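# Seat gear and two bearing rings in near-row holders

## Task

Using the holder row closest to the robot, put the gear and both bearing rings each into the holder that matches it, lying flat, and then release them.

## Robot and tools

Robot and frame. There are two six-joint arms, left_arm and right_arm, each ending in a two-finger parallel gripper with a wrist camera. All poses use one scene frame. Its origin is on the table surface midway between the arms, +x points away from the robot out over the table, +z points up, and left_arm sits on the +y side. The names left and right say nothing about image sides. Base positions: left_arm (+0.042, +0.350, 0) m, right_arm (+0.010, -0.277, 0) m, each turned slightly about z (quat_wxyz (+0.999, 0, 0, -0.048) and (+0.996, 0, 0, -0.090)). Joint ranges in rad: waist -2.618..3.054, shoulder 0..3.142, elbow 0..3.142, wrist pitch -1.571..1.571, wrist yaw -1.571..1.571, wrist roll -2.094..2.094.

Gripper axes. The fingers extend along the gripper's own +z and close or spread along its y. The reported end_effector_position is the pinch point between the pads, roughly 1 cm inside the fingertips, and is given with end_effector_quat_wxyz. Reported positions can be wrong, more so far from the base.

The 14-number row. Every motion command is one flat list of 14 numbers, each between -1 and 1, covering both arms even if one stays still: left_arm dx, dy, dz, rx, ry, rz, opening, then right_arm in the same seven slots. The first six per arm are an offset, not a pose: a displacement expressed in that gripper's own axes, counted from the gripper pose printed in the latest result that shows it. Before any such result exists in the scene, and for the second or later call inside one reply, the offset counts from where the robot actually is when the action starts. Scale: 1.0 equals 0.6 m of travel or 180 degrees; rx, ry, rz together form one rotation vector. Opening is absolute, not an offset: +1 is fully open (0.094 m), -1 is shut. All-zero offsets are not a pause; they pull the arm back to its reference pose.

execute_actions. Argument "actions" is a list holding zero or one item, plus optional "pictures" (true to get camera images). An empty list sends nothing and returns the state with pictures. An action item is {"rows": [...], "steps": n}: 1 to 15 rows of 14 numbers, n from 7 to 15 (default 15), each step lasting 1/30 s; every row is measured from the same reference, not chained, and the final row repeats if rows run out. A wait item is {"steps": n} up to 300, counted from the last result so your reply time is included. A refused call moves nothing.

move. "target" is one 14-number row as above; "speed" is the path's top speed in m/s, 0.002 to 0.5, default 0.25, with turning capped at twice that in rad/s. Each gripper follows a straight line toward its target, both finishing together, lasting 0.5 to 10 s (cut off at 10 s). Openings are sent at the start. Paths ignore obstacles and the other arm, and an arm near full stretch may lag, drift or exceed the speed. The result adds a "move:" line giving the ending (done, off_target, moving, held, fault; if only one arm is named the other finished) and limits (paced: the pose was clipped; held: a check blocked steps, after which the arm may jump fast), plus each gripper's remaining distance and pictures.

wait. "seconds" from 0 to 10; nothing new is sent.

zoom_image. "camera" is cam_high, cam_low, cam_left_wrist or cam_right_wrist; "region" is [x0, y0, x1, y1] in pixels of that camera's latest 504x504 image, origin top-left, no larger than 504 by 504. Calibration (K, distortion, T_world_to_cam) is supplied per camera and may be off by a couple of degrees and millimetres.

read_manual. Optional "section" ("licences"); returns URDF licence text only.

finished_scene. "scene" is the current scene's number; it ends that scene for good and grades it, so the goal must already hold and remain stable. Replying with no tool call ends everything.

Timing and limits. The simulation keeps running while you write. Each action's result is captured 7 steps before it finishes; those last steps play out during your next reply. Each step the commanded pose is limited to 70 mm and 16 degrees from the measured one, and after an action the arm only continues to its last limited pose, so long moves need several actions; check the result pose. A "Hand target" line appears only when no steps are pending. HELD marks steps that were not sent; a "pose unreachable" line means the clearance check altered or blocked the named arm.

Sag. Arms tend to finish a centimetre or more below the target. To keep one in place, send the offset back to its desired pose in the first call of a reply and zeros afterwards, aiming higher if it still droops.

Gripping. grip_measured uses the opening scale; the last Joint positions value is the opening in metres. Readings may be off by about 1 mm. To hold a part, command about 0.03 below grip_measured (less for a lighter hold). Pad force is roughly 50 to 62 N, lower for parts under about 2 mm thick.

Things to avoid. Anything leaving the table fails the task. Arms striking or pushing each other can end the scene. Avoid drops, slips, slams, hard collisions and strong pushes; faster motion hits harder and aiming past a contact presses harder. Occasional disturbances may pull a held part or nudge loose ones. Holding loads heats motors: MOTOR HOT appears at 75 °C, 90 °C halts that arm for 10 s, and 100 °C makes the arm go limp and fall; stops appear as FAULT lines.

Each tool is called after "Call:" as name(argument=value, ...) on one line, values as JSON.

## Session

Call:
execute_actions(actions=[])

Scene clock: 0.00 s of 6300.00 s.
left_arm: end_effector_position=(+0.2633, -0.1665, +0.3598) grip_measured=+1.000 end_effector_quat_wxyz=(+0.701, +0.553, +0.421, -0.160) | right_arm: end_effector_position=(+0.5815, -0.5245, +0.1703) grip_measured=+1.000 end_effector_quat_wxyz=(+0.578, +0.733, +0.354, -0.054)
Joint positions: left_arm=[-1.084  1.732  1.382  0.383 -0.034  0.697  0.094] | right_arm=[ 0.007  2.385  2.017 -0.229  0.954  1.534  0.094]
Joint velocities: left_arm=[-0.007  0.007 -0.002 -0.007 -0.007  0.022  0.   ] | right_arm=[ 0.007 -0.012  0.002  0.081  0.095 -0.051  0.   ]
Motor temperatures (°C, as the motors report them): left_arm=[28 25 26 27 28 28] | right_arm=[26 26 26 27 24 27]
Hand target (left_arm): +0.263, -0.165, +0.367; +0.704, +0.548, +0.421, -0.164
Hand target (right_arm): +0.580, -0.526, +0.188; +0.588, +0.731, +0.343, -0.050

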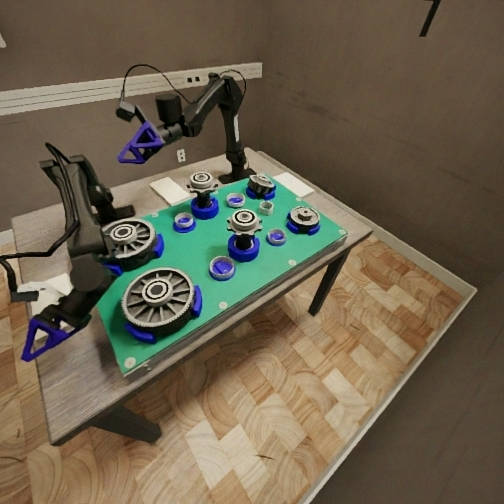

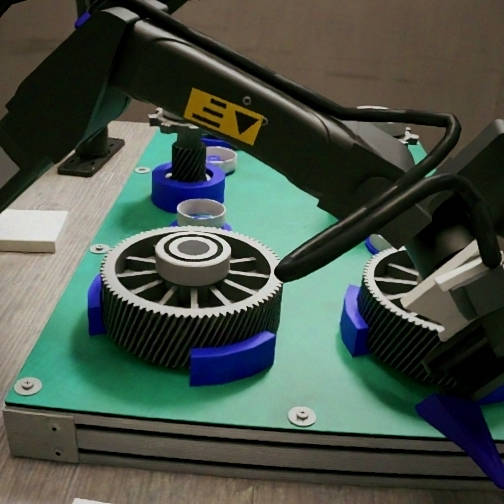

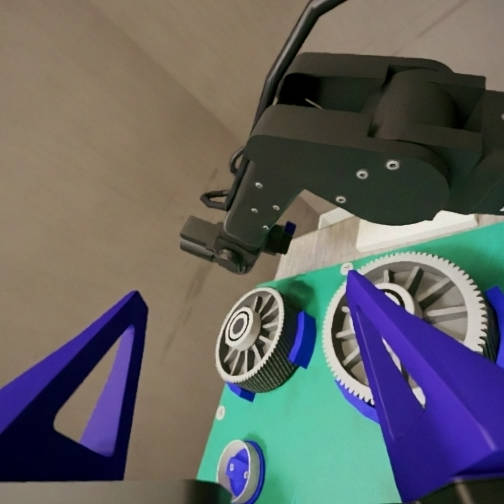

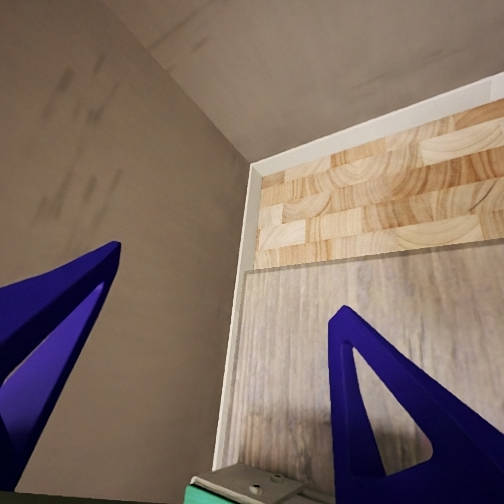

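Call:
zoom_image(camera="cam_high", region=[90, 150, 350, 350])

Call:
zoom_image(camera="cam_high", region=[0, 160, 200, 380])

Region (90, 150, 350, 350) of cam_high's 504x504 image, scaled by 1.938, with more detail than that image has; it fills the top 388 rows of this view, and the rest is white.

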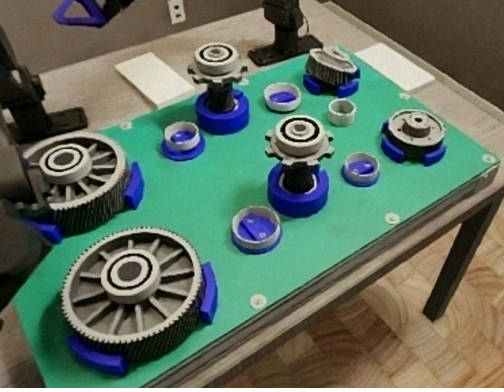

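Region (0, 160, 200, 380) of cam_high's 504x504 image, scaled by 2.291, with more detail than that image has; it fills the left 458 columns of this view, and the rest is white.

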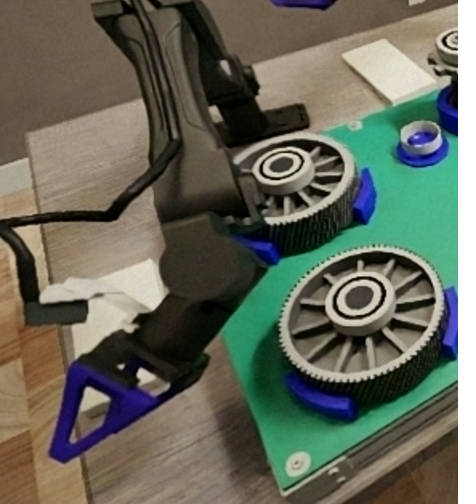

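Call:
move(target=[0.24,0.157,-0.458,-0.128,0.56,-0.441,1,0,0,0,0,0,0,1], speed=0.3)

Scene clock: 5.43 s of 6300.00 s.
left_arm: end_effector_position=(+0.3038, +0.1430, +0.2963) grip_measured=+1.000 end_effector_quat_wxyz=(+0.152, +0.022, +0.982, -0.107) | right_arm: end_effector_position=(+0.5826, -0.5239, +0.1697) grip_measured=+1.000 end_effector_quat_wxyz=(+0.577, +0.733, +0.356, -0.051)
Joint positions: left_arm=[-0.585  1.635  2.01  -1.573 -0.017 -0.633  0.094] | right_arm=[ 0.007  2.385  2.017 -0.229  0.946  1.534  0.094]
Joint velocities: left_arm=[-0.007 -0.002  0.007  0.066  0.022 -0.037  0.   ] | right_arm=[-0.012 -0.007  0.007 -0.037 -0.022 -0.066  0.   ]
Motor temperatures (°C, as the motors report them): left_arm=[28 27 27 28 28 28] | right_arm=[26 30 27 28 24 27]
Hand target (left_arm): +0.300, +0.150, +0.297; +0.148, +0.011, +0.983, -0.108
Hand target (right_arm): +0.582, -0.524, +0.170; +0.578, +0.733, +0.354, -0.054
Off the commanded pose (left_arm): 0.009 m, 22 deg; orientation clipped at the last step of the last action.
Off the commanded pose (right_arm): 0.001 m, 0 deg.
joint sent to its limit (left arm) — the command would take joint 4 (wrist pitch) past its lower limit, so that joint was sent only as far as its limit.
Kept back: nothing.
move: off_target (left_arm); limits=paced
camera_calibration (this result's frames):
cam_left_wrist: T_world_to_cam=[[-0.190021, -0.968595, 0.160362, 0.142861], [-0.896521, 0.237766, 0.373789, 0.14904], [-0.400178, -0.0727405, -0.913546, 0.522964], [0, 0, 0, 1]] pos_world=[0.370043, 0.140978, 0.399132]
cam_right_wrist: T_world_to_cam=[[-0.823617, -0.0845726, -0.560805, 0.522265], [0.157075, 0.916123, -0.368843, 0.472256], [0.54496, -0.391874, -0.741251, -0.288181], [0, 0, 0, 1]] pos_world=[0.513014, -0.501406, 0.253463]

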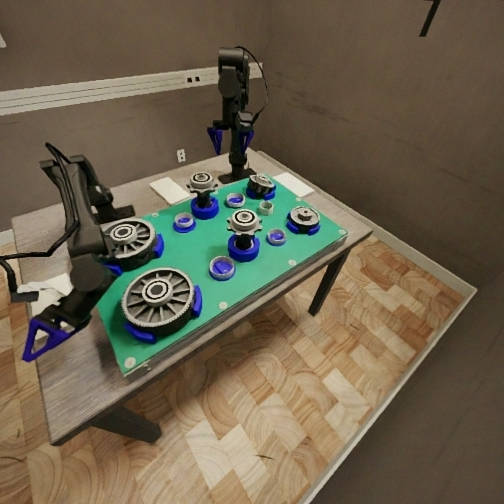

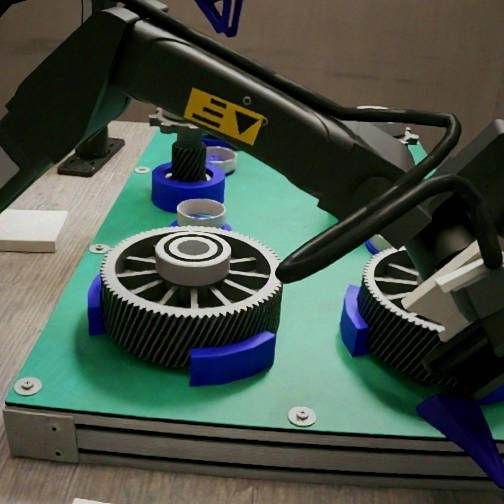

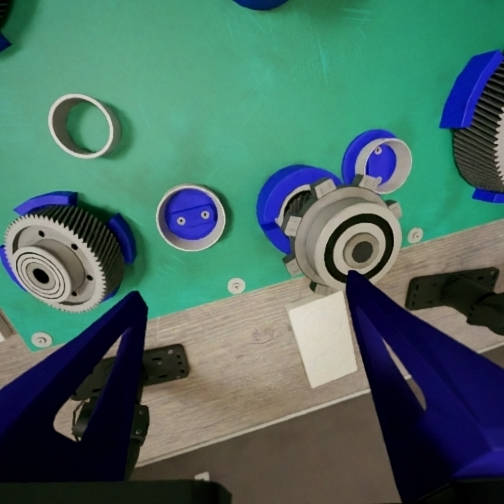

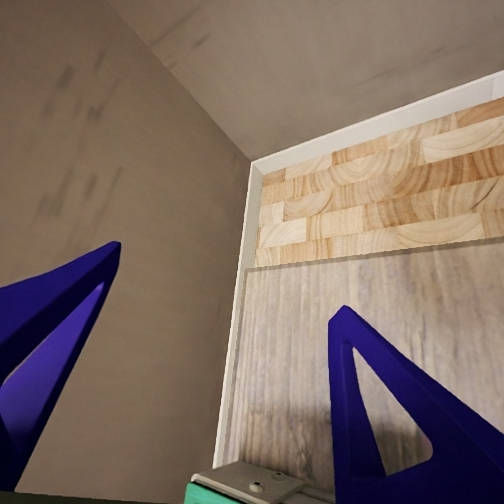

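Call:
zoom_image(camera="cam_left_wrist", region=[0, 80, 240, 320])

Call:
zoom_image(camera="cam_left_wrist", region=[300, 100, 460, 220])

Call:
zoom_image(camera="cam_high", region=[160, 160, 330, 290])

Region (0, 80, 240, 320) of cam_left_wrist's 504x504 image, scaled by 2.100, with more detail than that image has.

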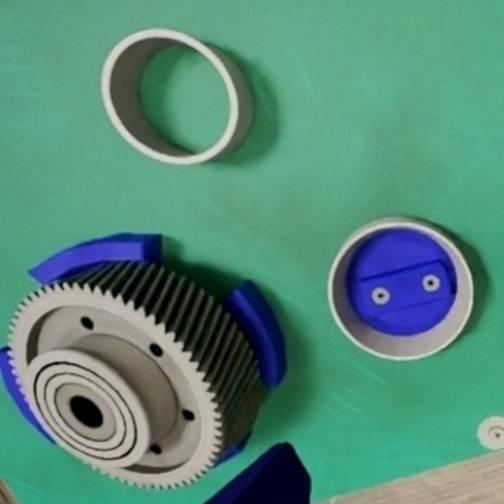

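Region (300, 100, 460, 220) of cam_left_wrist's 504x504 image, scaled by 3.150, with more detail than that image has; it fills the top 378 rows of this view, and the rest is white.

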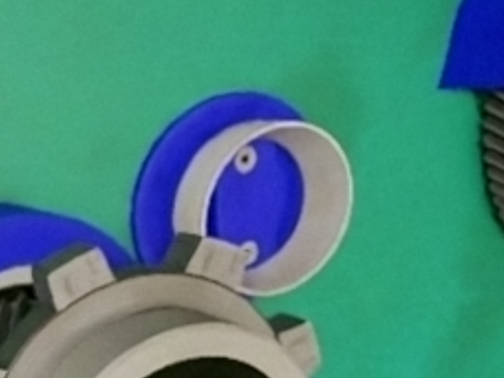

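Region (160, 160, 330, 290) of cam_high's 504x504 image, scaled by 2.965, with more detail than that image has; it fills the top 385 rows of this view, and the rest is white.

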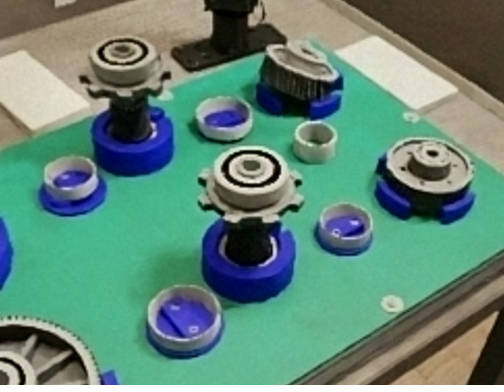

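Call:
move(target=[0.092,0.105,0.19,-0.069,0.097,-0.014,1,0,0,0,0,0,0,1])

Scene clock: 7.67 s of 6300.00 s.
left_arm: end_effector_position=(+0.2854, +0.1775, +0.1615) grip_measured=+1.000 end_effector_quat_wxyz=(-0.007, +0.002, +1.000, +0.007) | right_arm: end_effector_position=(+0.5836, -0.5233, +0.1691) grip_measured=+1.000 end_effector_quat_wxyz=(+0.576, +0.733, +0.358, -0.048)
Joint positions: left_arm=[-0.527  1.694  1.57  -1.466 -0.004 -0.618  0.094] | right_arm=[ 0.007  2.385  2.017 -0.229  0.939  1.534  0.094]
Joint velocities: left_arm=[ 0.007 -0.017 -0.007 -0.007 -0.022 -0.037  0.   ] | right_arm=[-0.002  0.002 -0.002 -0.007  0.022 -0.051  0.   ]
Motor temperatures (°C, as the motors report them): left_arm=[28 27 27 28 28 28] | right_arm=[26 31 27 28 24 27]
Hand target (left_arm): +0.289, +0.178, +0.161; -0.000, +0.003, +1.000, +0.001
Hand target (right_arm): +0.583, -0.524, +0.170; +0.577, +0.733, +0.356, -0.051
Off the commanded pose (left_arm): 0.005 m, 1 deg.
Off the commanded pose (right_arm): 0.001 m, 0 deg.
Kept back: nothing.
move: done
camera_calibration (this result's frames):
cam_left_wrist: T_world_to_cam=[[-0.126604, -0.991807, -0.0170404, 0.209045], [-0.734059, 0.0821205, 0.674103, 0.107481], [-0.66718, 0.0978527, -0.738441, 0.412531], [0, 0, 0, 1]] pos_world=[0.380596, 0.158139, 0.235739]
cam_right_wrist: T_world_to_cam=[[-0.822707, -0.087259, -0.561729, 0.521015], [0.151833, 0.918521, -0.365057, 0.475011], [0.547815, -0.385623, -0.742424, -0.287114], [0, 0, 0, 1]] pos_world=[0.513805, -0.501562, 0.252915]

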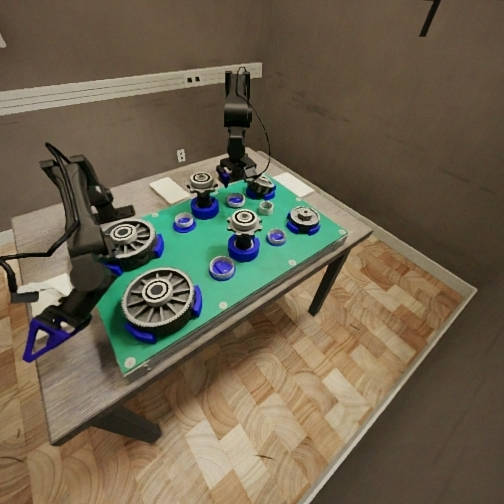

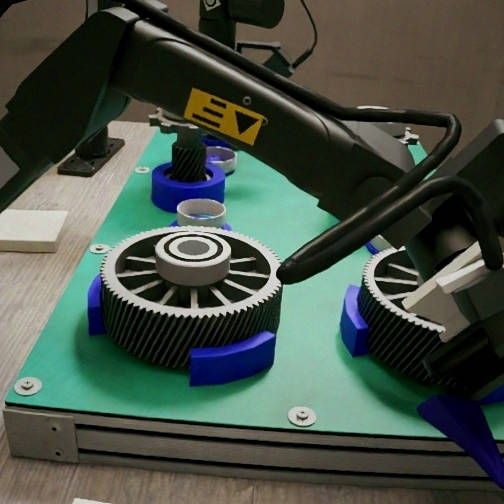

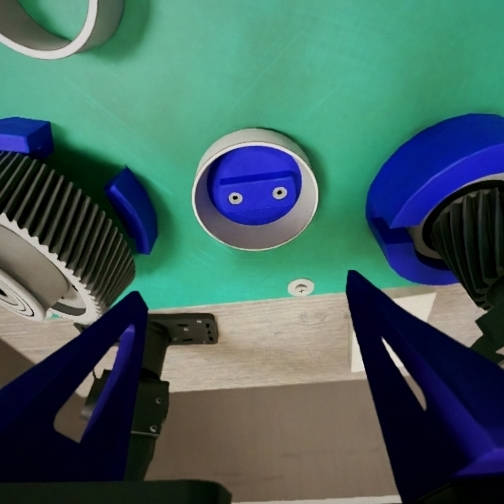

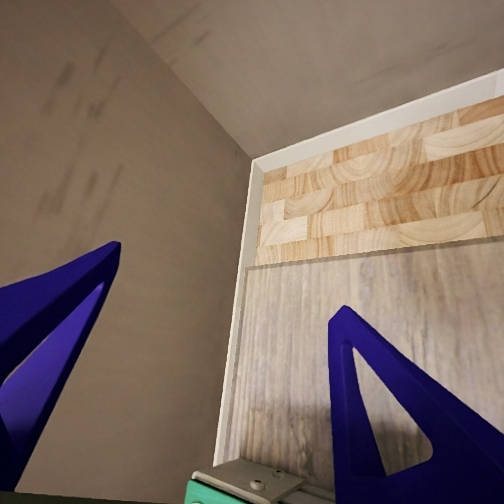

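Call:
move(target=[-0.006,-0.007,0.1,0,0,0,1,0,0,0,0,0,0,1], speed=0.1)

Scene clock: 9.53 s of 6300.00 s.
left_arm: end_effector_position=(+0.2881, +0.1755, +0.1050) grip_measured=+1.000 end_effector_quat_wxyz=(-0.009, +0.002, +1.000, +0.009) | right_arm: end_effector_position=(+0.5846, -0.5226, +0.1685) grip_measured=+1.000 end_effector_quat_wxyz=(+0.575, +0.733, +0.360, -0.045)
Joint positions: left_arm=[-0.527  1.711  1.365 -1.25  -0.004 -0.617  0.094] | right_arm=[ 0.007  2.385  2.017 -0.229  0.931  1.534  0.094]
Joint velocities: left_arm=[ 0.007 -0.007  0.022 -0.066 -0.007  0.007  0.   ] | right_arm=[ 0.002  0.002  0.017 -0.037 -0.022 -0.022  0.   ]
Motor temperatures (°C, as the motors report them): left_arm=[28 27 27 28 28 28] | right_arm=[26 32 27 28 24 27]
Hand target (left_arm): +0.288, +0.173, +0.101; -0.007, +0.002, +1.000, +0.007
Hand target (right_arm): +0.584, -0.523, +0.169; +0.576, +0.733, +0.358, -0.048
Off the commanded pose (left_arm): 0.004 m, 0 deg.
Off the commanded pose (right_arm): 0.001 m, 0 deg.
Kept back: nothing.
move: done
camera_calibration (this result's frames):
cam_left_wrist: T_world_to_cam=[[-0.127068, -0.991697, -0.019751, 0.206887], [-0.73088, 0.0801499, 0.677783, 0.146741], [-0.670573, 0.10056, -0.734997, 0.373], [0, 0, 0, 1]] pos_world=[0.383662, 0.155899, 0.178782]
cam_right_wrist: T_world_to_cam=[[-0.82173, -0.0900768, -0.562714, 0.519696], [0.146296, 0.920994, -0.361065, 0.4779], [0.550779, -0.37902, -0.74363, -0.285968], [0, 0, 0, 1]] pos_world=[0.51464, -0.501718, 0.252339]

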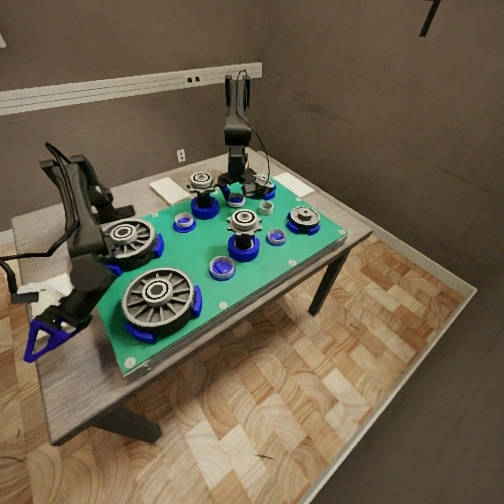

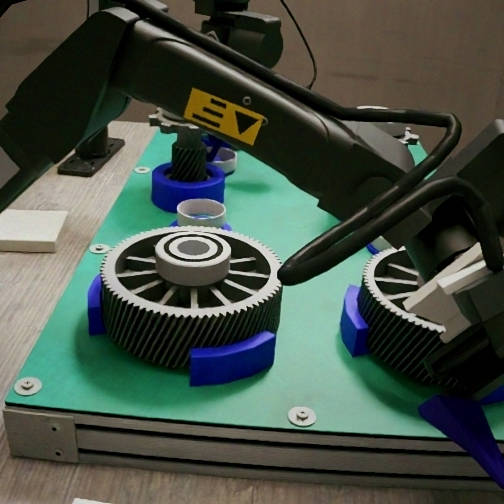

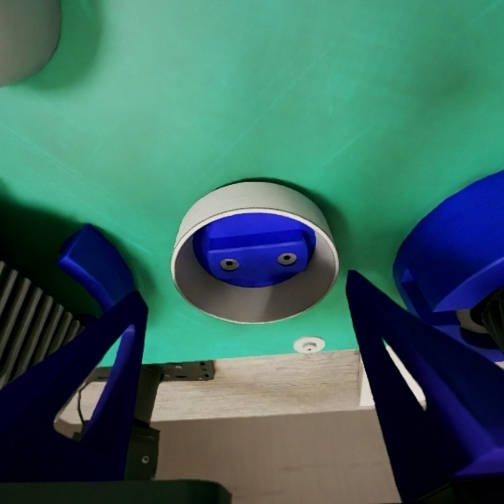

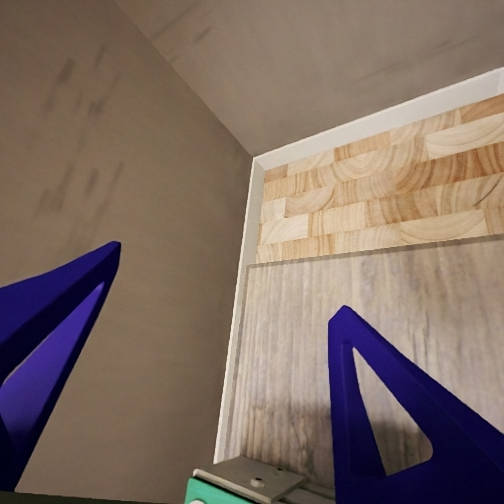

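Call:
move(target=[-0.005,-0.015,0.005,0,0,0,1,0,0,0,0,0,0,1], speed=0.05)

Call:
move(target=[0,0,0.045,0,0,0,1,0,0,0,0,0,0,1], speed=0.04)

Scene clock: 10.63 s of 6300.00 s.
left_arm: end_effector_position=(+0.2867, +0.1736, +0.0982) grip_measured=+1.000 end_effector_quat_wxyz=(-0.018, +0.003, +1.000, +0.015) | right_arm: end_effector_position=(+0.5856, -0.5220, +0.1679) grip_measured=+1.000 end_effector_quat_wxyz=(+0.574, +0.733, +0.362, -0.043)
Joint positions: left_arm=[-0.534  1.735  1.365 -1.248 -0.004 -0.624  0.094] | right_arm=[ 0.007  2.385  2.017 -0.229  0.924  1.534  0.094]
Joint velocities: left_arm=[ 0.002  0.002  0.002 -0.022 -0.066  0.007  0.   ] | right_arm=[ 0.002 -0.007 -0.007  0.037  0.037  0.037  0.   ]
Motor temperatures (°C, as the motors report them): left_arm=[28 27 28 28 28 28] | right_arm=[26 32 28 28 24 27]
Hand target (left_arm): +0.291, +0.167, +0.102; -0.009, +0.002, +1.000, +0.009
Hand target (right_arm): +0.585, -0.523, +0.169; +0.575, +0.733, +0.360, -0.045
Off the commanded pose (left_arm): 0.009 m, 1 deg.
Off the commanded pose (right_arm): 0.001 m, 0 deg.
Kept back: nothing.
move: done
camera_calibration (this result's frames):
cam_left_wrist: T_world_to_cam=[[-0.128284, -0.991262, -0.0307035, 0.206094], [-0.718444, 0.0715467, 0.691895, 0.147026], [-0.683653, 0.110818, -0.721345, 0.367921], [0, 0, 0, 1]] pos_world=[0.383599, 0.153001, 0.169999]
cam_right_wrist: T_world_to_cam=[[-0.820785, -0.0927441, -0.563659, 0.518441], [0.141019, 0.923295, -0.357266, 0.480634], [0.553558, -0.372725, -0.744748, -0.284857], [0, 0, 0, 1]] pos_world=[0.515435, -0.501859, 0.251791]

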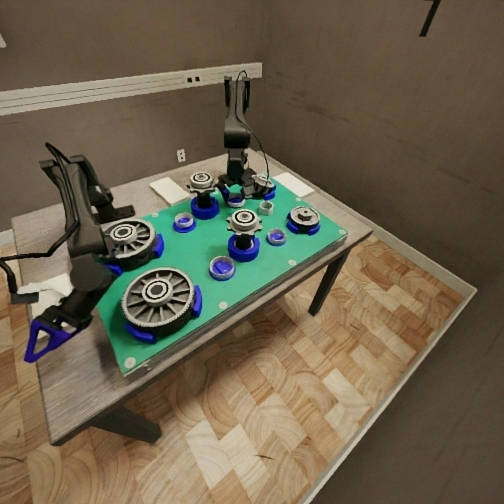

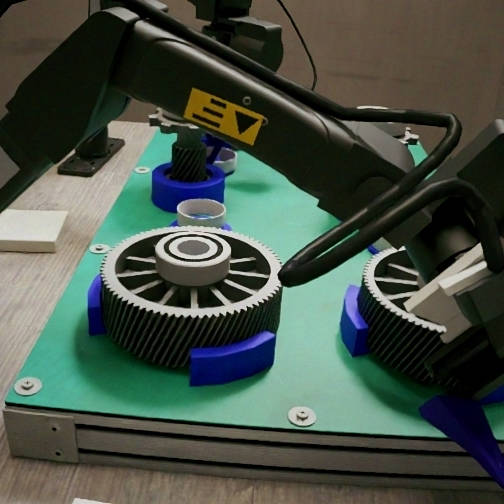

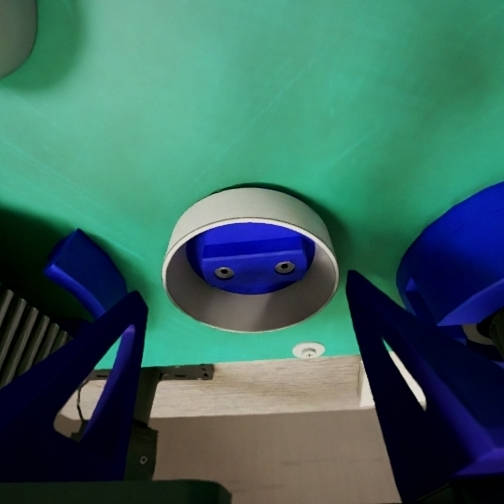

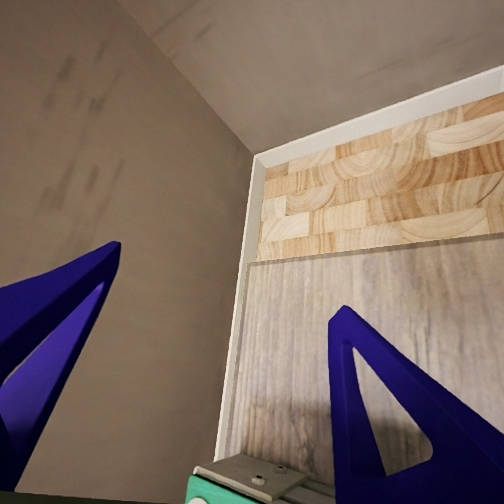

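Scene clock: 11.60 s of 6300.00 s.
left_arm: end_effector_position=(+0.2844, +0.1752, +0.0785) grip_measured=+1.000 end_effector_quat_wxyz=(-0.019, +0.003, +1.000, +0.015) | right_arm: end_effector_position=(+0.5865, -0.5214, +0.1674) grip_measured=+1.000 end_effector_quat_wxyz=(+0.572, +0.734, +0.364, -0.040)
Joint positions: left_arm=[-0.534  1.738  1.289 -1.171 -0.003 -0.624  0.094] | right_arm=[ 0.007  2.385  2.017 -0.229  0.917  1.534  0.094]
Joint velocities: left_arm=[ 0.002 -0.017  0.022  0.051 -0.007 -0.022  0.   ] | right_arm=[-0.002 -0.012 -0.017 -0.022  0.051 -0.007  0.   ]
Motor temperatures (°C, as the motors report them): left_arm=[28 28 28 28 28 28] | right_arm=[26 33 28 29 24 27]
Hand target (left_arm): +0.286, +0.174, +0.072; -0.018, +0.003, +1.000, +0.015
Hand target (right_arm): +0.586, -0.522, +0.168; +0.574, +0.733, +0.362, -0.043
Off the commanded pose (left_arm): 0.007 m, 0 deg.
Off the commanded pose (right_arm): 0.001 m, 0 deg.
Kept back: nothing.
move: done
camera_calibration (this result's frames):
cam_left_wrist: T_world_to_cam=[[-0.12829, -0.991265, -0.0305849, 0.206679], [-0.717495, 0.07148, 0.692886, 0.158604], [-0.684647, 0.110835, -0.720398, 0.35213], [0, 0, 0, 1]] pos_world=[0.381398, 0.154509, 0.150101]
cam_right_wrist: T_world_to_cam=[[-0.819823, -0.0954018, -0.564614, 0.517182], [0.135726, 0.92555, -0.353463, 0.483359], [0.5563, -0.366409, -0.745838, -0.283726], [0, 0, 0, 1]] pos_world=[0.51623, -0.501993, 0.251244]

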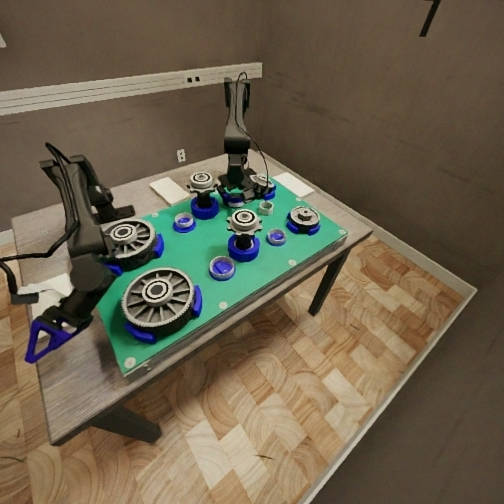

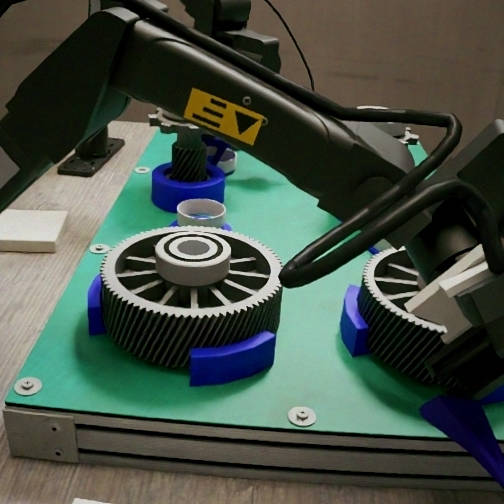

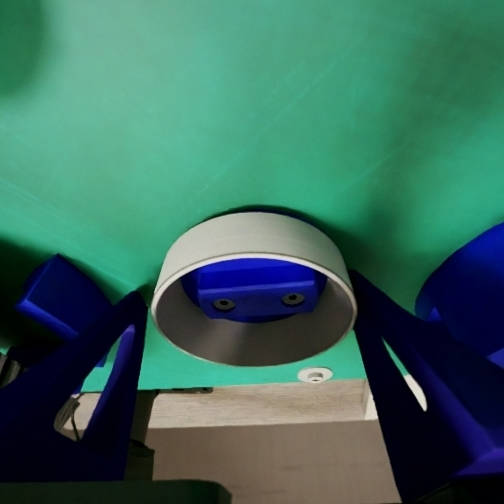

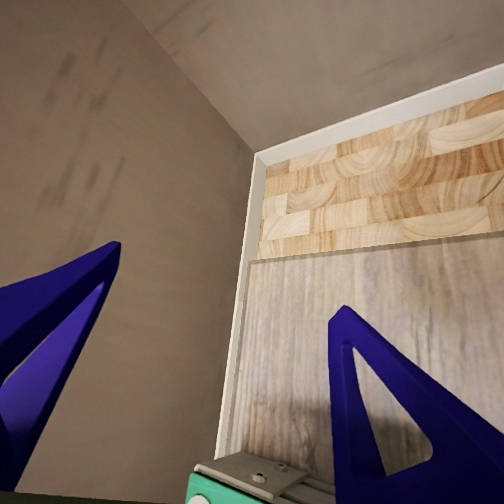

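Call:
move(target=[0,-0.015,0.028,0,0.01,0,1,0,0,0,0,0,0,1], speed=0.03)

Call:
execute_actions(actions=[{"rows":[[0,0,0,0,0,0,0.6,0,0,0,0,0,0,1]]}])

Call:
wait(seconds=0.5)

Scene clock: 12.73 s of 6300.00 s.
left_arm: end_effector_position=(+0.2841, +0.1749, +0.0777) grip_measured=+1.000 end_effector_quat_wxyz=(-0.021, +0.002, +1.000, +0.015) | right_arm: end_effector_position=(+0.5876, -0.5207, +0.1668) grip_measured=+1.000 end_effector_quat_wxyz=(+0.571, +0.734, +0.367, -0.037)
Joint positions: left_arm=[-0.534  1.741  1.289 -1.171 -0.001 -0.625  0.094] | right_arm=[ 0.007  2.385  2.017 -0.229  0.909  1.534  0.094]
Joint velocities: left_arm=[ 0.022  0.012  0.012 -0.022 -0.007 -0.066  0.   ] | right_arm=[-0.012 -0.002 -0.002 -0.051  0.037  0.022  0.   ]
Motor temperatures (°C, as the motors report them): left_arm=[28 28 28 28 28 28] | right_arm=[26 33 28 29 24 27]
Hand target (left_arm): +0.283, +0.167, +0.062; -0.034, +0.003, +0.999, +0.016
Hand target (right_arm): +0.587, -0.521, +0.167; +0.572, +0.734, +0.365, -0.040
Off the commanded pose (left_arm): 0.018 m, 2 deg.
Off the commanded pose (right_arm): 0.001 m, 0 deg.
Kept back: nothing.
move: off_target (left_arm)
camera_calibration (this result's frames):
cam_left_wrist: T_world_to_cam=[[-0.127161, -0.991421, -0.0302479, 0.206091], [-0.715331, 0.0705385, 0.695216, 0.158297], [-0.687118, 0.110042, -0.718164, 0.352087], [0, 0, 0, 1]] pos_world=[0.381367, 0.154413, 0.14904]
cam_right_wrist: T_world_to_cam=[[-0.818792, -0.098189, -0.565631, 0.515854], [0.130136, 0.927872, -0.349453, 0.486216], [0.559145, -0.359739, -0.746957, -0.282513], [0, 0, 0, 1]] pos_world=[0.517069, -0.502126, 0.250667]

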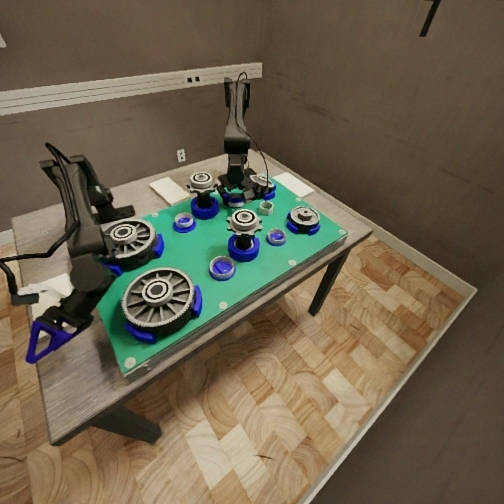

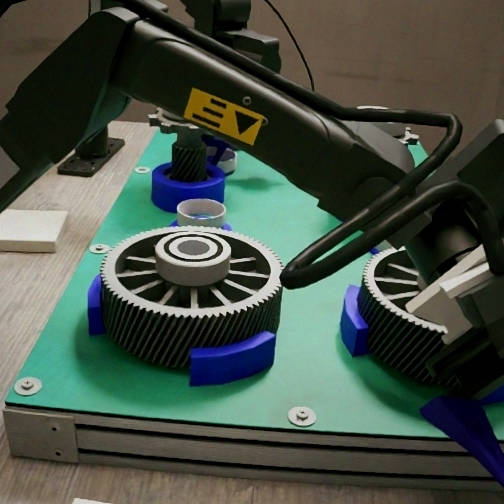

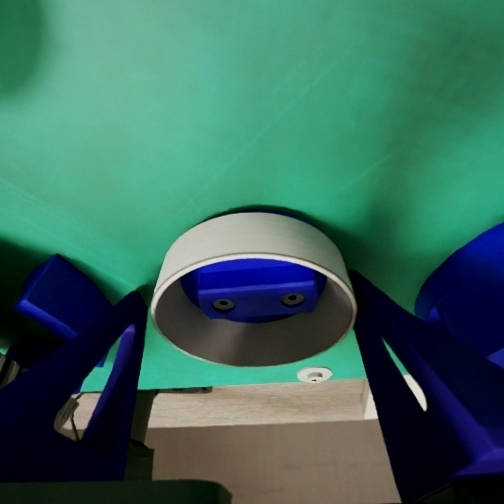

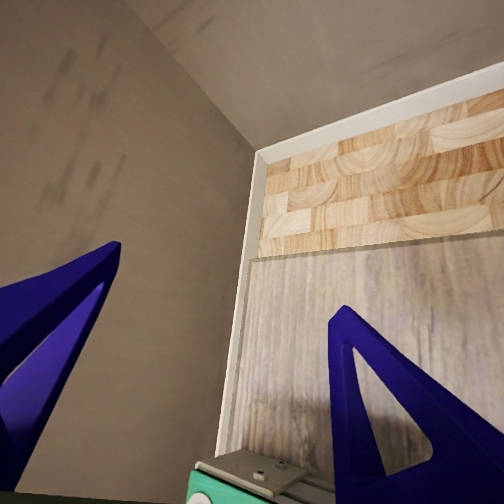

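Scene clock: 13.00 s of 6300.00 s.
left_arm: end_effector_position=(+0.2840, +0.1704, +0.0779) grip_measured=+0.602 end_effector_quat_wxyz=(-0.022, +0.003, +1.000, +0.005) | right_arm: end_effector_position=(+0.5883, -0.5202, +0.1663) grip_measured=+1.000 end_effector_quat_wxyz=(+0.570, +0.734, +0.368, -0.035)
Joint positions: left_arm=[-0.536  1.74   1.289 -1.16   0.018 -0.625  0.075] | right_arm=[ 0.007  2.385  2.017 -0.229  0.903  1.534  0.094]
Joint velocities: left_arm=[ 0.002 -0.012 -0.002 -0.007  0.022 -0.051  0.001] | right_arm=[-0.012  0.002 -0.002 -0.051 -0.007 -0.066  0.   ]
Motor temperatures (°C, as the motors report them): left_arm=[28 28 28 28 28 28] | right_arm=[26 33 28 29 24 27]
Steps of this call (steps 1 to 8: the first 8 steps of this action). Readings (end_effector_position):
1: left_arm (+0.2841, +0.1745, +0.0779) | right_arm (+0.5877, -0.5207, +0.1667)
2: left_arm (+0.2841, +0.1724, +0.0779) | right_arm (+0.5878, -0.5206, +0.1666)
4: left_arm (+0.2840, +0.1705, +0.0779) | right_arm (+0.5881, -0.5204, +0.1665)
8: the state above

Scene clock: 13.73 s of 6300.00 s.
left_arm: end_effector_position=(+0.2840, +0.1704, +0.0779) grip_measured=+0.602 end_effector_quat_wxyz=(-0.022, +0.003, +1.000, +0.005) | right_arm: end_effector_position=(+0.5885, -0.5201, +0.1662) grip_measured=+1.000 end_effector_quat_wxyz=(+0.570, +0.734, +0.369, -0.034)
Joint positions: left_arm=[-0.536  1.74   1.289 -1.16   0.018 -0.625  0.075] | right_arm=[ 0.007  2.385  2.017 -0.229  0.902  1.534  0.094]
Joint velocities: left_arm=[-0.002  0.007 -0.007 -0.007 -0.022  0.022 -0.   ] | right_arm=[ 0.007 -0.002  0.002  0.037  0.037 -0.007  0.   ]
Motor temperatures (°C, as the motors report them): left_arm=[28 28 28 28 28 28] | right_arm=[26 33 28 29 24 27]
Hand target (left_arm): +0.284, +0.175, +0.078; -0.020, +0.002, +1.000, +0.015
Hand target (right_arm): +0.588, -0.521, +0.167; +0.571, +0.734, +0.367, -0.037
Off the commanded pose (left_arm): 0.005 m, 1 deg.
Off the commanded pose (right_arm): 0.001 m, 0 deg.
Kept back: nothing.
Steps of this call (steps 1 to 7: the last 7 steps of your previous action; steps 8 to 22: nothing new was sent). Readings (end_effector_position):
1: left_arm (+0.2840, +0.1704, +0.0779) | right_arm (+0.5884, -0.5202, +0.1663)
2: left_arm (+0.2840, +0.1704, +0.0779) | right_arm (+0.5884, -0.5201, +0.1662)
4: left_arm (+0.2840, +0.1704, +0.0779) | right_arm (+0.5884, -0.5201, +0.1662)
8: left_arm (+0.2840, +0.1704, +0.0779) | right_arm (+0.5885, -0.5201, +0.1662)
22: the state above
camera_calibration (this result's frames):
cam_left_wrist: T_world_to_cam=[[-0.128242, -0.991706, -0.0085433, 0.200195], [-0.713803, 0.0863179, 0.695007, 0.155328], [-0.688506, 0.0952275, -0.718952, 0.355561], [0, 0, 0, 1]] pos_world=[0.381353, 0.151267, 0.149388]
cam_right_wrist: T_world_to_cam=[[-0.817797, -0.100827, -0.566606, 0.514589], [0.12481, 0.93003, -0.345639, 0.48892], [0.56181, -0.353381, -0.747991, -0.28134], [0, 0, 0, 1]] pos_world=[0.517867, -0.502246, 0.25012]

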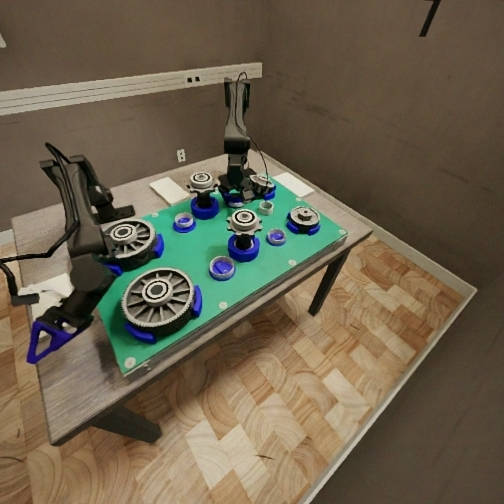

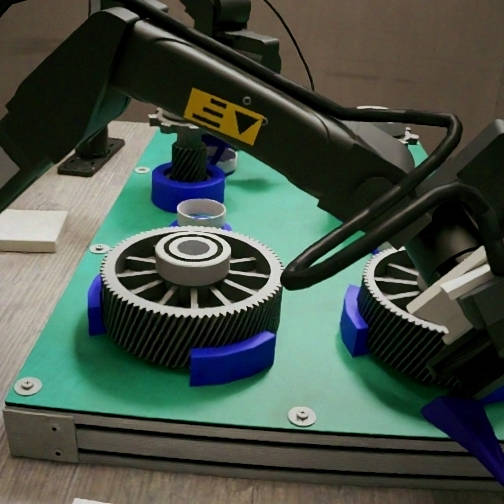

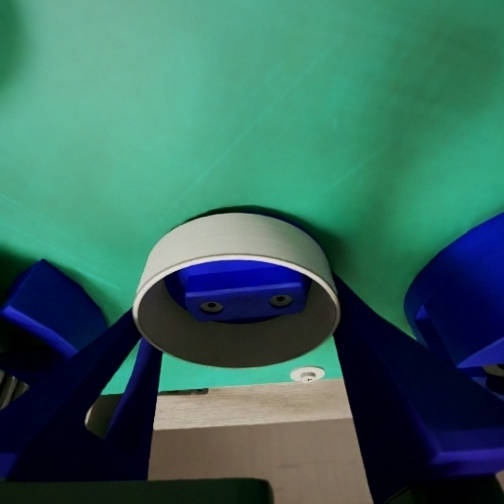

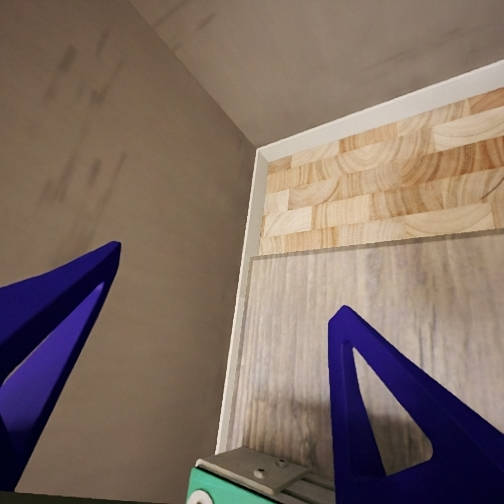

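Call:
execute_actions(actions=[{"rows":[[0,0,0,0,0,0,0.55,0,0,0,0,0,0,1]],"steps":8}])

Call:
move(target=[0,0.0,-0.22,0,-0.012,0,0.55,-0.171,0.032,-0.336,-0.028,0.465,-0.599,1], speed=0.3)

Scene clock: 14.33 s of 6300.00 s.
left_arm: end_effector_position=(+0.2839, +0.1700, +0.0779) grip_measured=+0.577 end_effector_quat_wxyz=(-0.022, +0.003, +1.000, +0.004) | right_arm: end_effector_position=(+0.5886, -0.5200, +0.1661) grip_measured=+1.000 end_effector_quat_wxyz=(+0.570, +0.734, +0.369, -0.034)
Joint positions: left_arm=[-0.536  1.74   1.289 -1.159  0.02  -0.625  0.074] | right_arm=[ 0.007  2.385  2.017 -0.229  0.901  1.534  0.094]
Joint velocities: left_arm=[ 0.017  0.002  0.002 -0.007  0.081 -0.051 -0.024] | right_arm=[-0.012 -0.002  0.007  0.007 -0.11  -0.022  0.   ]
Motor temperatures (°C, as the motors report them): left_arm=[28 28 28 28 28 28] | right_arm=[26 34 28 29 24 27]
Steps of this call (steps 1 to 17: nothing new was sent; step 18: the first step of this action). Readings (end_effector_position):
18: the state above

Scene clock: 19.60 s of 6300.00 s.
left_arm: end_effector_position=(+0.2869, +0.1699, +0.1945) grip_measured=+0.570 end_effector_quat_wxyz=(+0.001, +0.003, +1.000, -0.007) | right_arm: end_effector_position=(+0.4568, -0.4063, +0.2886) grip_measured=+1.000 end_effector_quat_wxyz=(+0.231, +0.014, +0.971, -0.061)
Joint positions: left_arm=[-0.536  1.712  1.724 -1.573  0.01  -0.625  0.074] | right_arm=[-0.104  2.132  2.613 -1.57  -0.005 -0.256  0.094]
Joint velocities: left_arm=[ 0.002 -0.007 -0.007 -0.095  0.095  0.007  0.   ] | right_arm=[ 0.007  0.002  0.022  0.007 -0.022  0.037  0.   ]
Motor temperatures (°C, as the motors report them): left_arm=[28 29 29 28 28 28] | right_arm=[26 35 28 29 24 27]
Hand target (left_arm): +0.289, +0.172, +0.208; +0.021, +0.002, +1.000, -0.015
Hand target (right_arm): +0.451, -0.401, +0.301; +0.241, +0.006, +0.968, -0.066
Off your previous action's commanded pose (left_arm): 0.001 m, 0 deg at its last step (step 7 of this call).
Off your previous action's commanded pose (right_arm): 0.001 m, 0 deg at its last step (step 7 of this call).
Off the commanded pose (left_arm): 0.016 m, 1 deg.
Off the commanded pose (right_arm): 0.014 m, 28 deg; orientation clipped at the last step of the last action.
joint sent to its limit (left arm) — the command would take joint 4 (wrist pitch) past its lower limit, so that joint was sent only as far as its limit.
joint sent to its limit (right arm) — the command would take joint 4 (wrist pitch) past its lower limit, so that joint was sent only as far as its limit.
Kept back: nothing.
move: off_target (left_arm, right_arm); limits=paced
camera_calibration (this result's frames):
cam_left_wrist: T_world_to_cam=[[-0.128365, -0.991688, 0.00884688, 0.197793], [-0.744183, 0.102217, 0.660109, 0.0891802], [-0.655526, 0.0781513, -0.751118, 0.441113], [0, 0, 0, 1]] pos_world=[0.380917, 0.152559, 0.270709]
cam_right_wrist: T_world_to_cam=[[0.27861, -0.915561, 0.290043, -0.591382], [-0.941583, -0.200901, 0.270296, 0.29174], [-0.189202, -0.348407, -0.91805, 0.318564], [0, 0, 0, 1]] pos_world=[0.499736, -0.371846, 0.385128]

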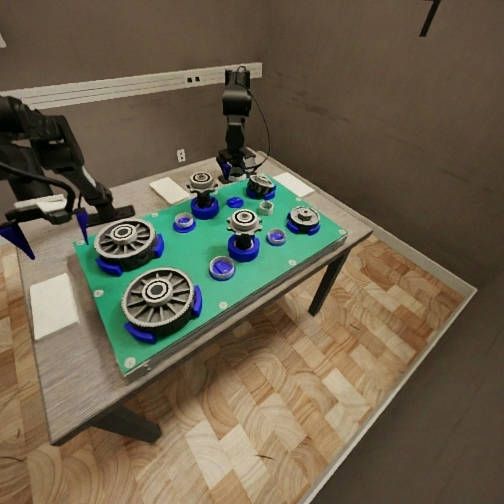

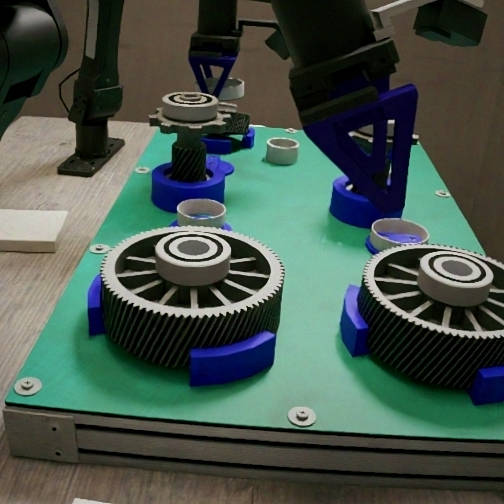

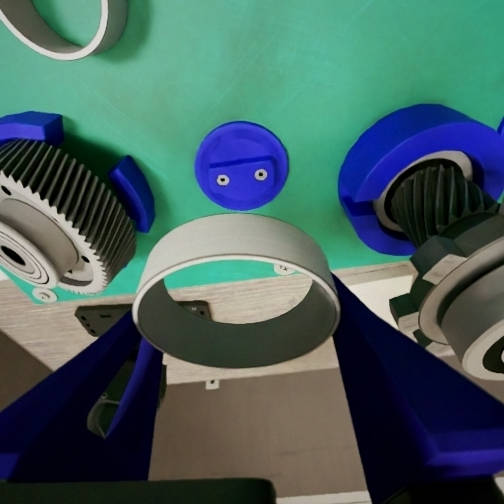

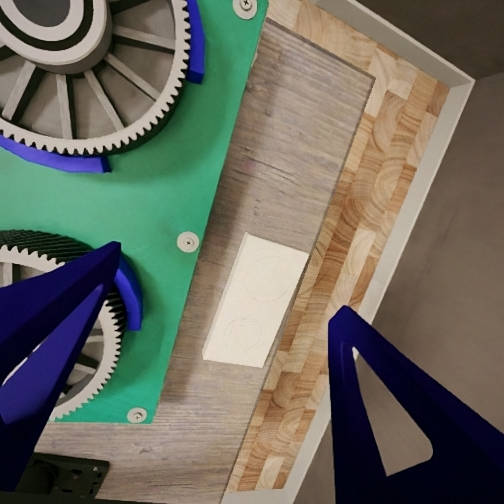

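Call:
move(target=[0,0.2,-0.01,0,0,0,0.54,0.307,0.56,-0.04,-0.039,0.149,-0.009,1], speed=0.3)

Scene clock: 21.77 s of 6300.00 s.
left_arm: end_effector_position=(+0.2904, +0.2853, +0.1921) grip_measured=+0.570 end_effector_quat_wxyz=(-0.007, +0.001, +1.000, -0.005) | right_arm: end_effector_position=(+0.2975, -0.0720, +0.1903) grip_measured=+1.000 end_effector_quat_wxyz=(+0.020, -0.010, +1.000, +0.003)
Joint positions: left_arm=[-0.153  1.547  1.538 -1.573  0.013 -0.246  0.074] | right_arm=[ 0.808  1.887  1.923 -1.572  0.018  0.607  0.094]
Joint velocities: left_arm=[ 0.002  0.002  0.012 -0.007 -0.051 -0.081 -0.001] | right_arm=[ 0.007 -0.002 -0.007  0.081  0.007  0.037  0.   ]
Motor temperatures (°C, as the motors report them): left_arm=[28 29 29 28 28 28] | right_arm=[27 35 28 29 24 27]
Hand target (left_arm): +0.285, +0.288, +0.196; -0.002, +0.003, +1.000, -0.008
Hand target (right_arm): +0.298, -0.069, +0.191; +0.015, -0.001, +1.000, +0.011
Off the commanded pose (left_arm): 0.009 m, 1 deg.
Off the commanded pose (right_arm): 0.003 m, 3 deg.
joint sent to its limit (right arm) — the command would take joint 4 (wrist pitch) past its lower limit, so that joint was sent only as far as its limit.
Kept back: nothing.
move: off_target (right_arm)
camera_calibration (this result's frames):
cam_left_wrist: T_world_to_cam=[[-0.124446, -0.992201, 0.00715392, 0.312048], [-0.734596, 0.0969779, 0.671539, 0.0781389], [-0.666995, 0.078315, -0.740935, 0.433961], [0, 0, 0, 1]] pos_world=[0.385683, 0.268051, 0.266831]
cam_right_wrist: T_world_to_cam=[[0.394728, -0.918381, 0.0277012, -0.197302], [-0.738583, -0.299227, 0.604117, 0.104448], [-0.54652, -0.258921, -0.796414, 0.404293], [0, 0, 0, 1]] pos_world=[0.375979, -0.0452644, 0.264351]

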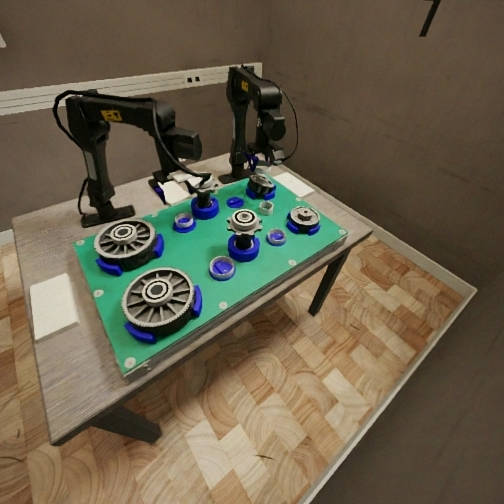

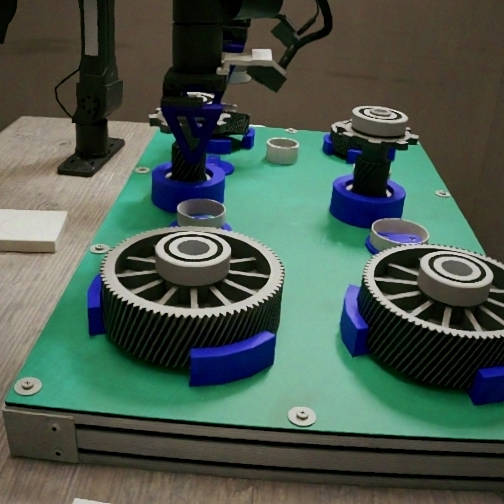

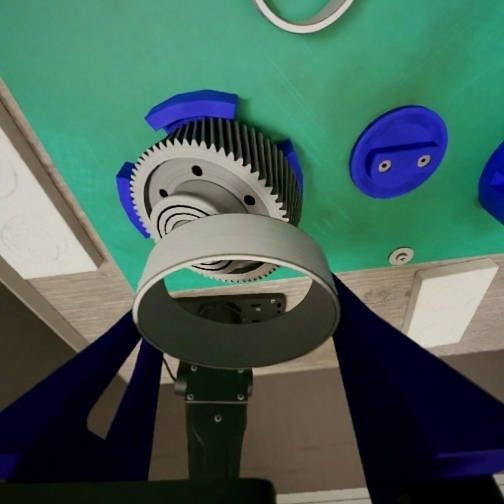

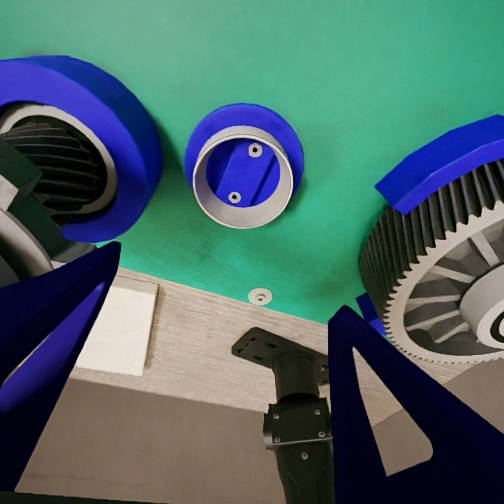

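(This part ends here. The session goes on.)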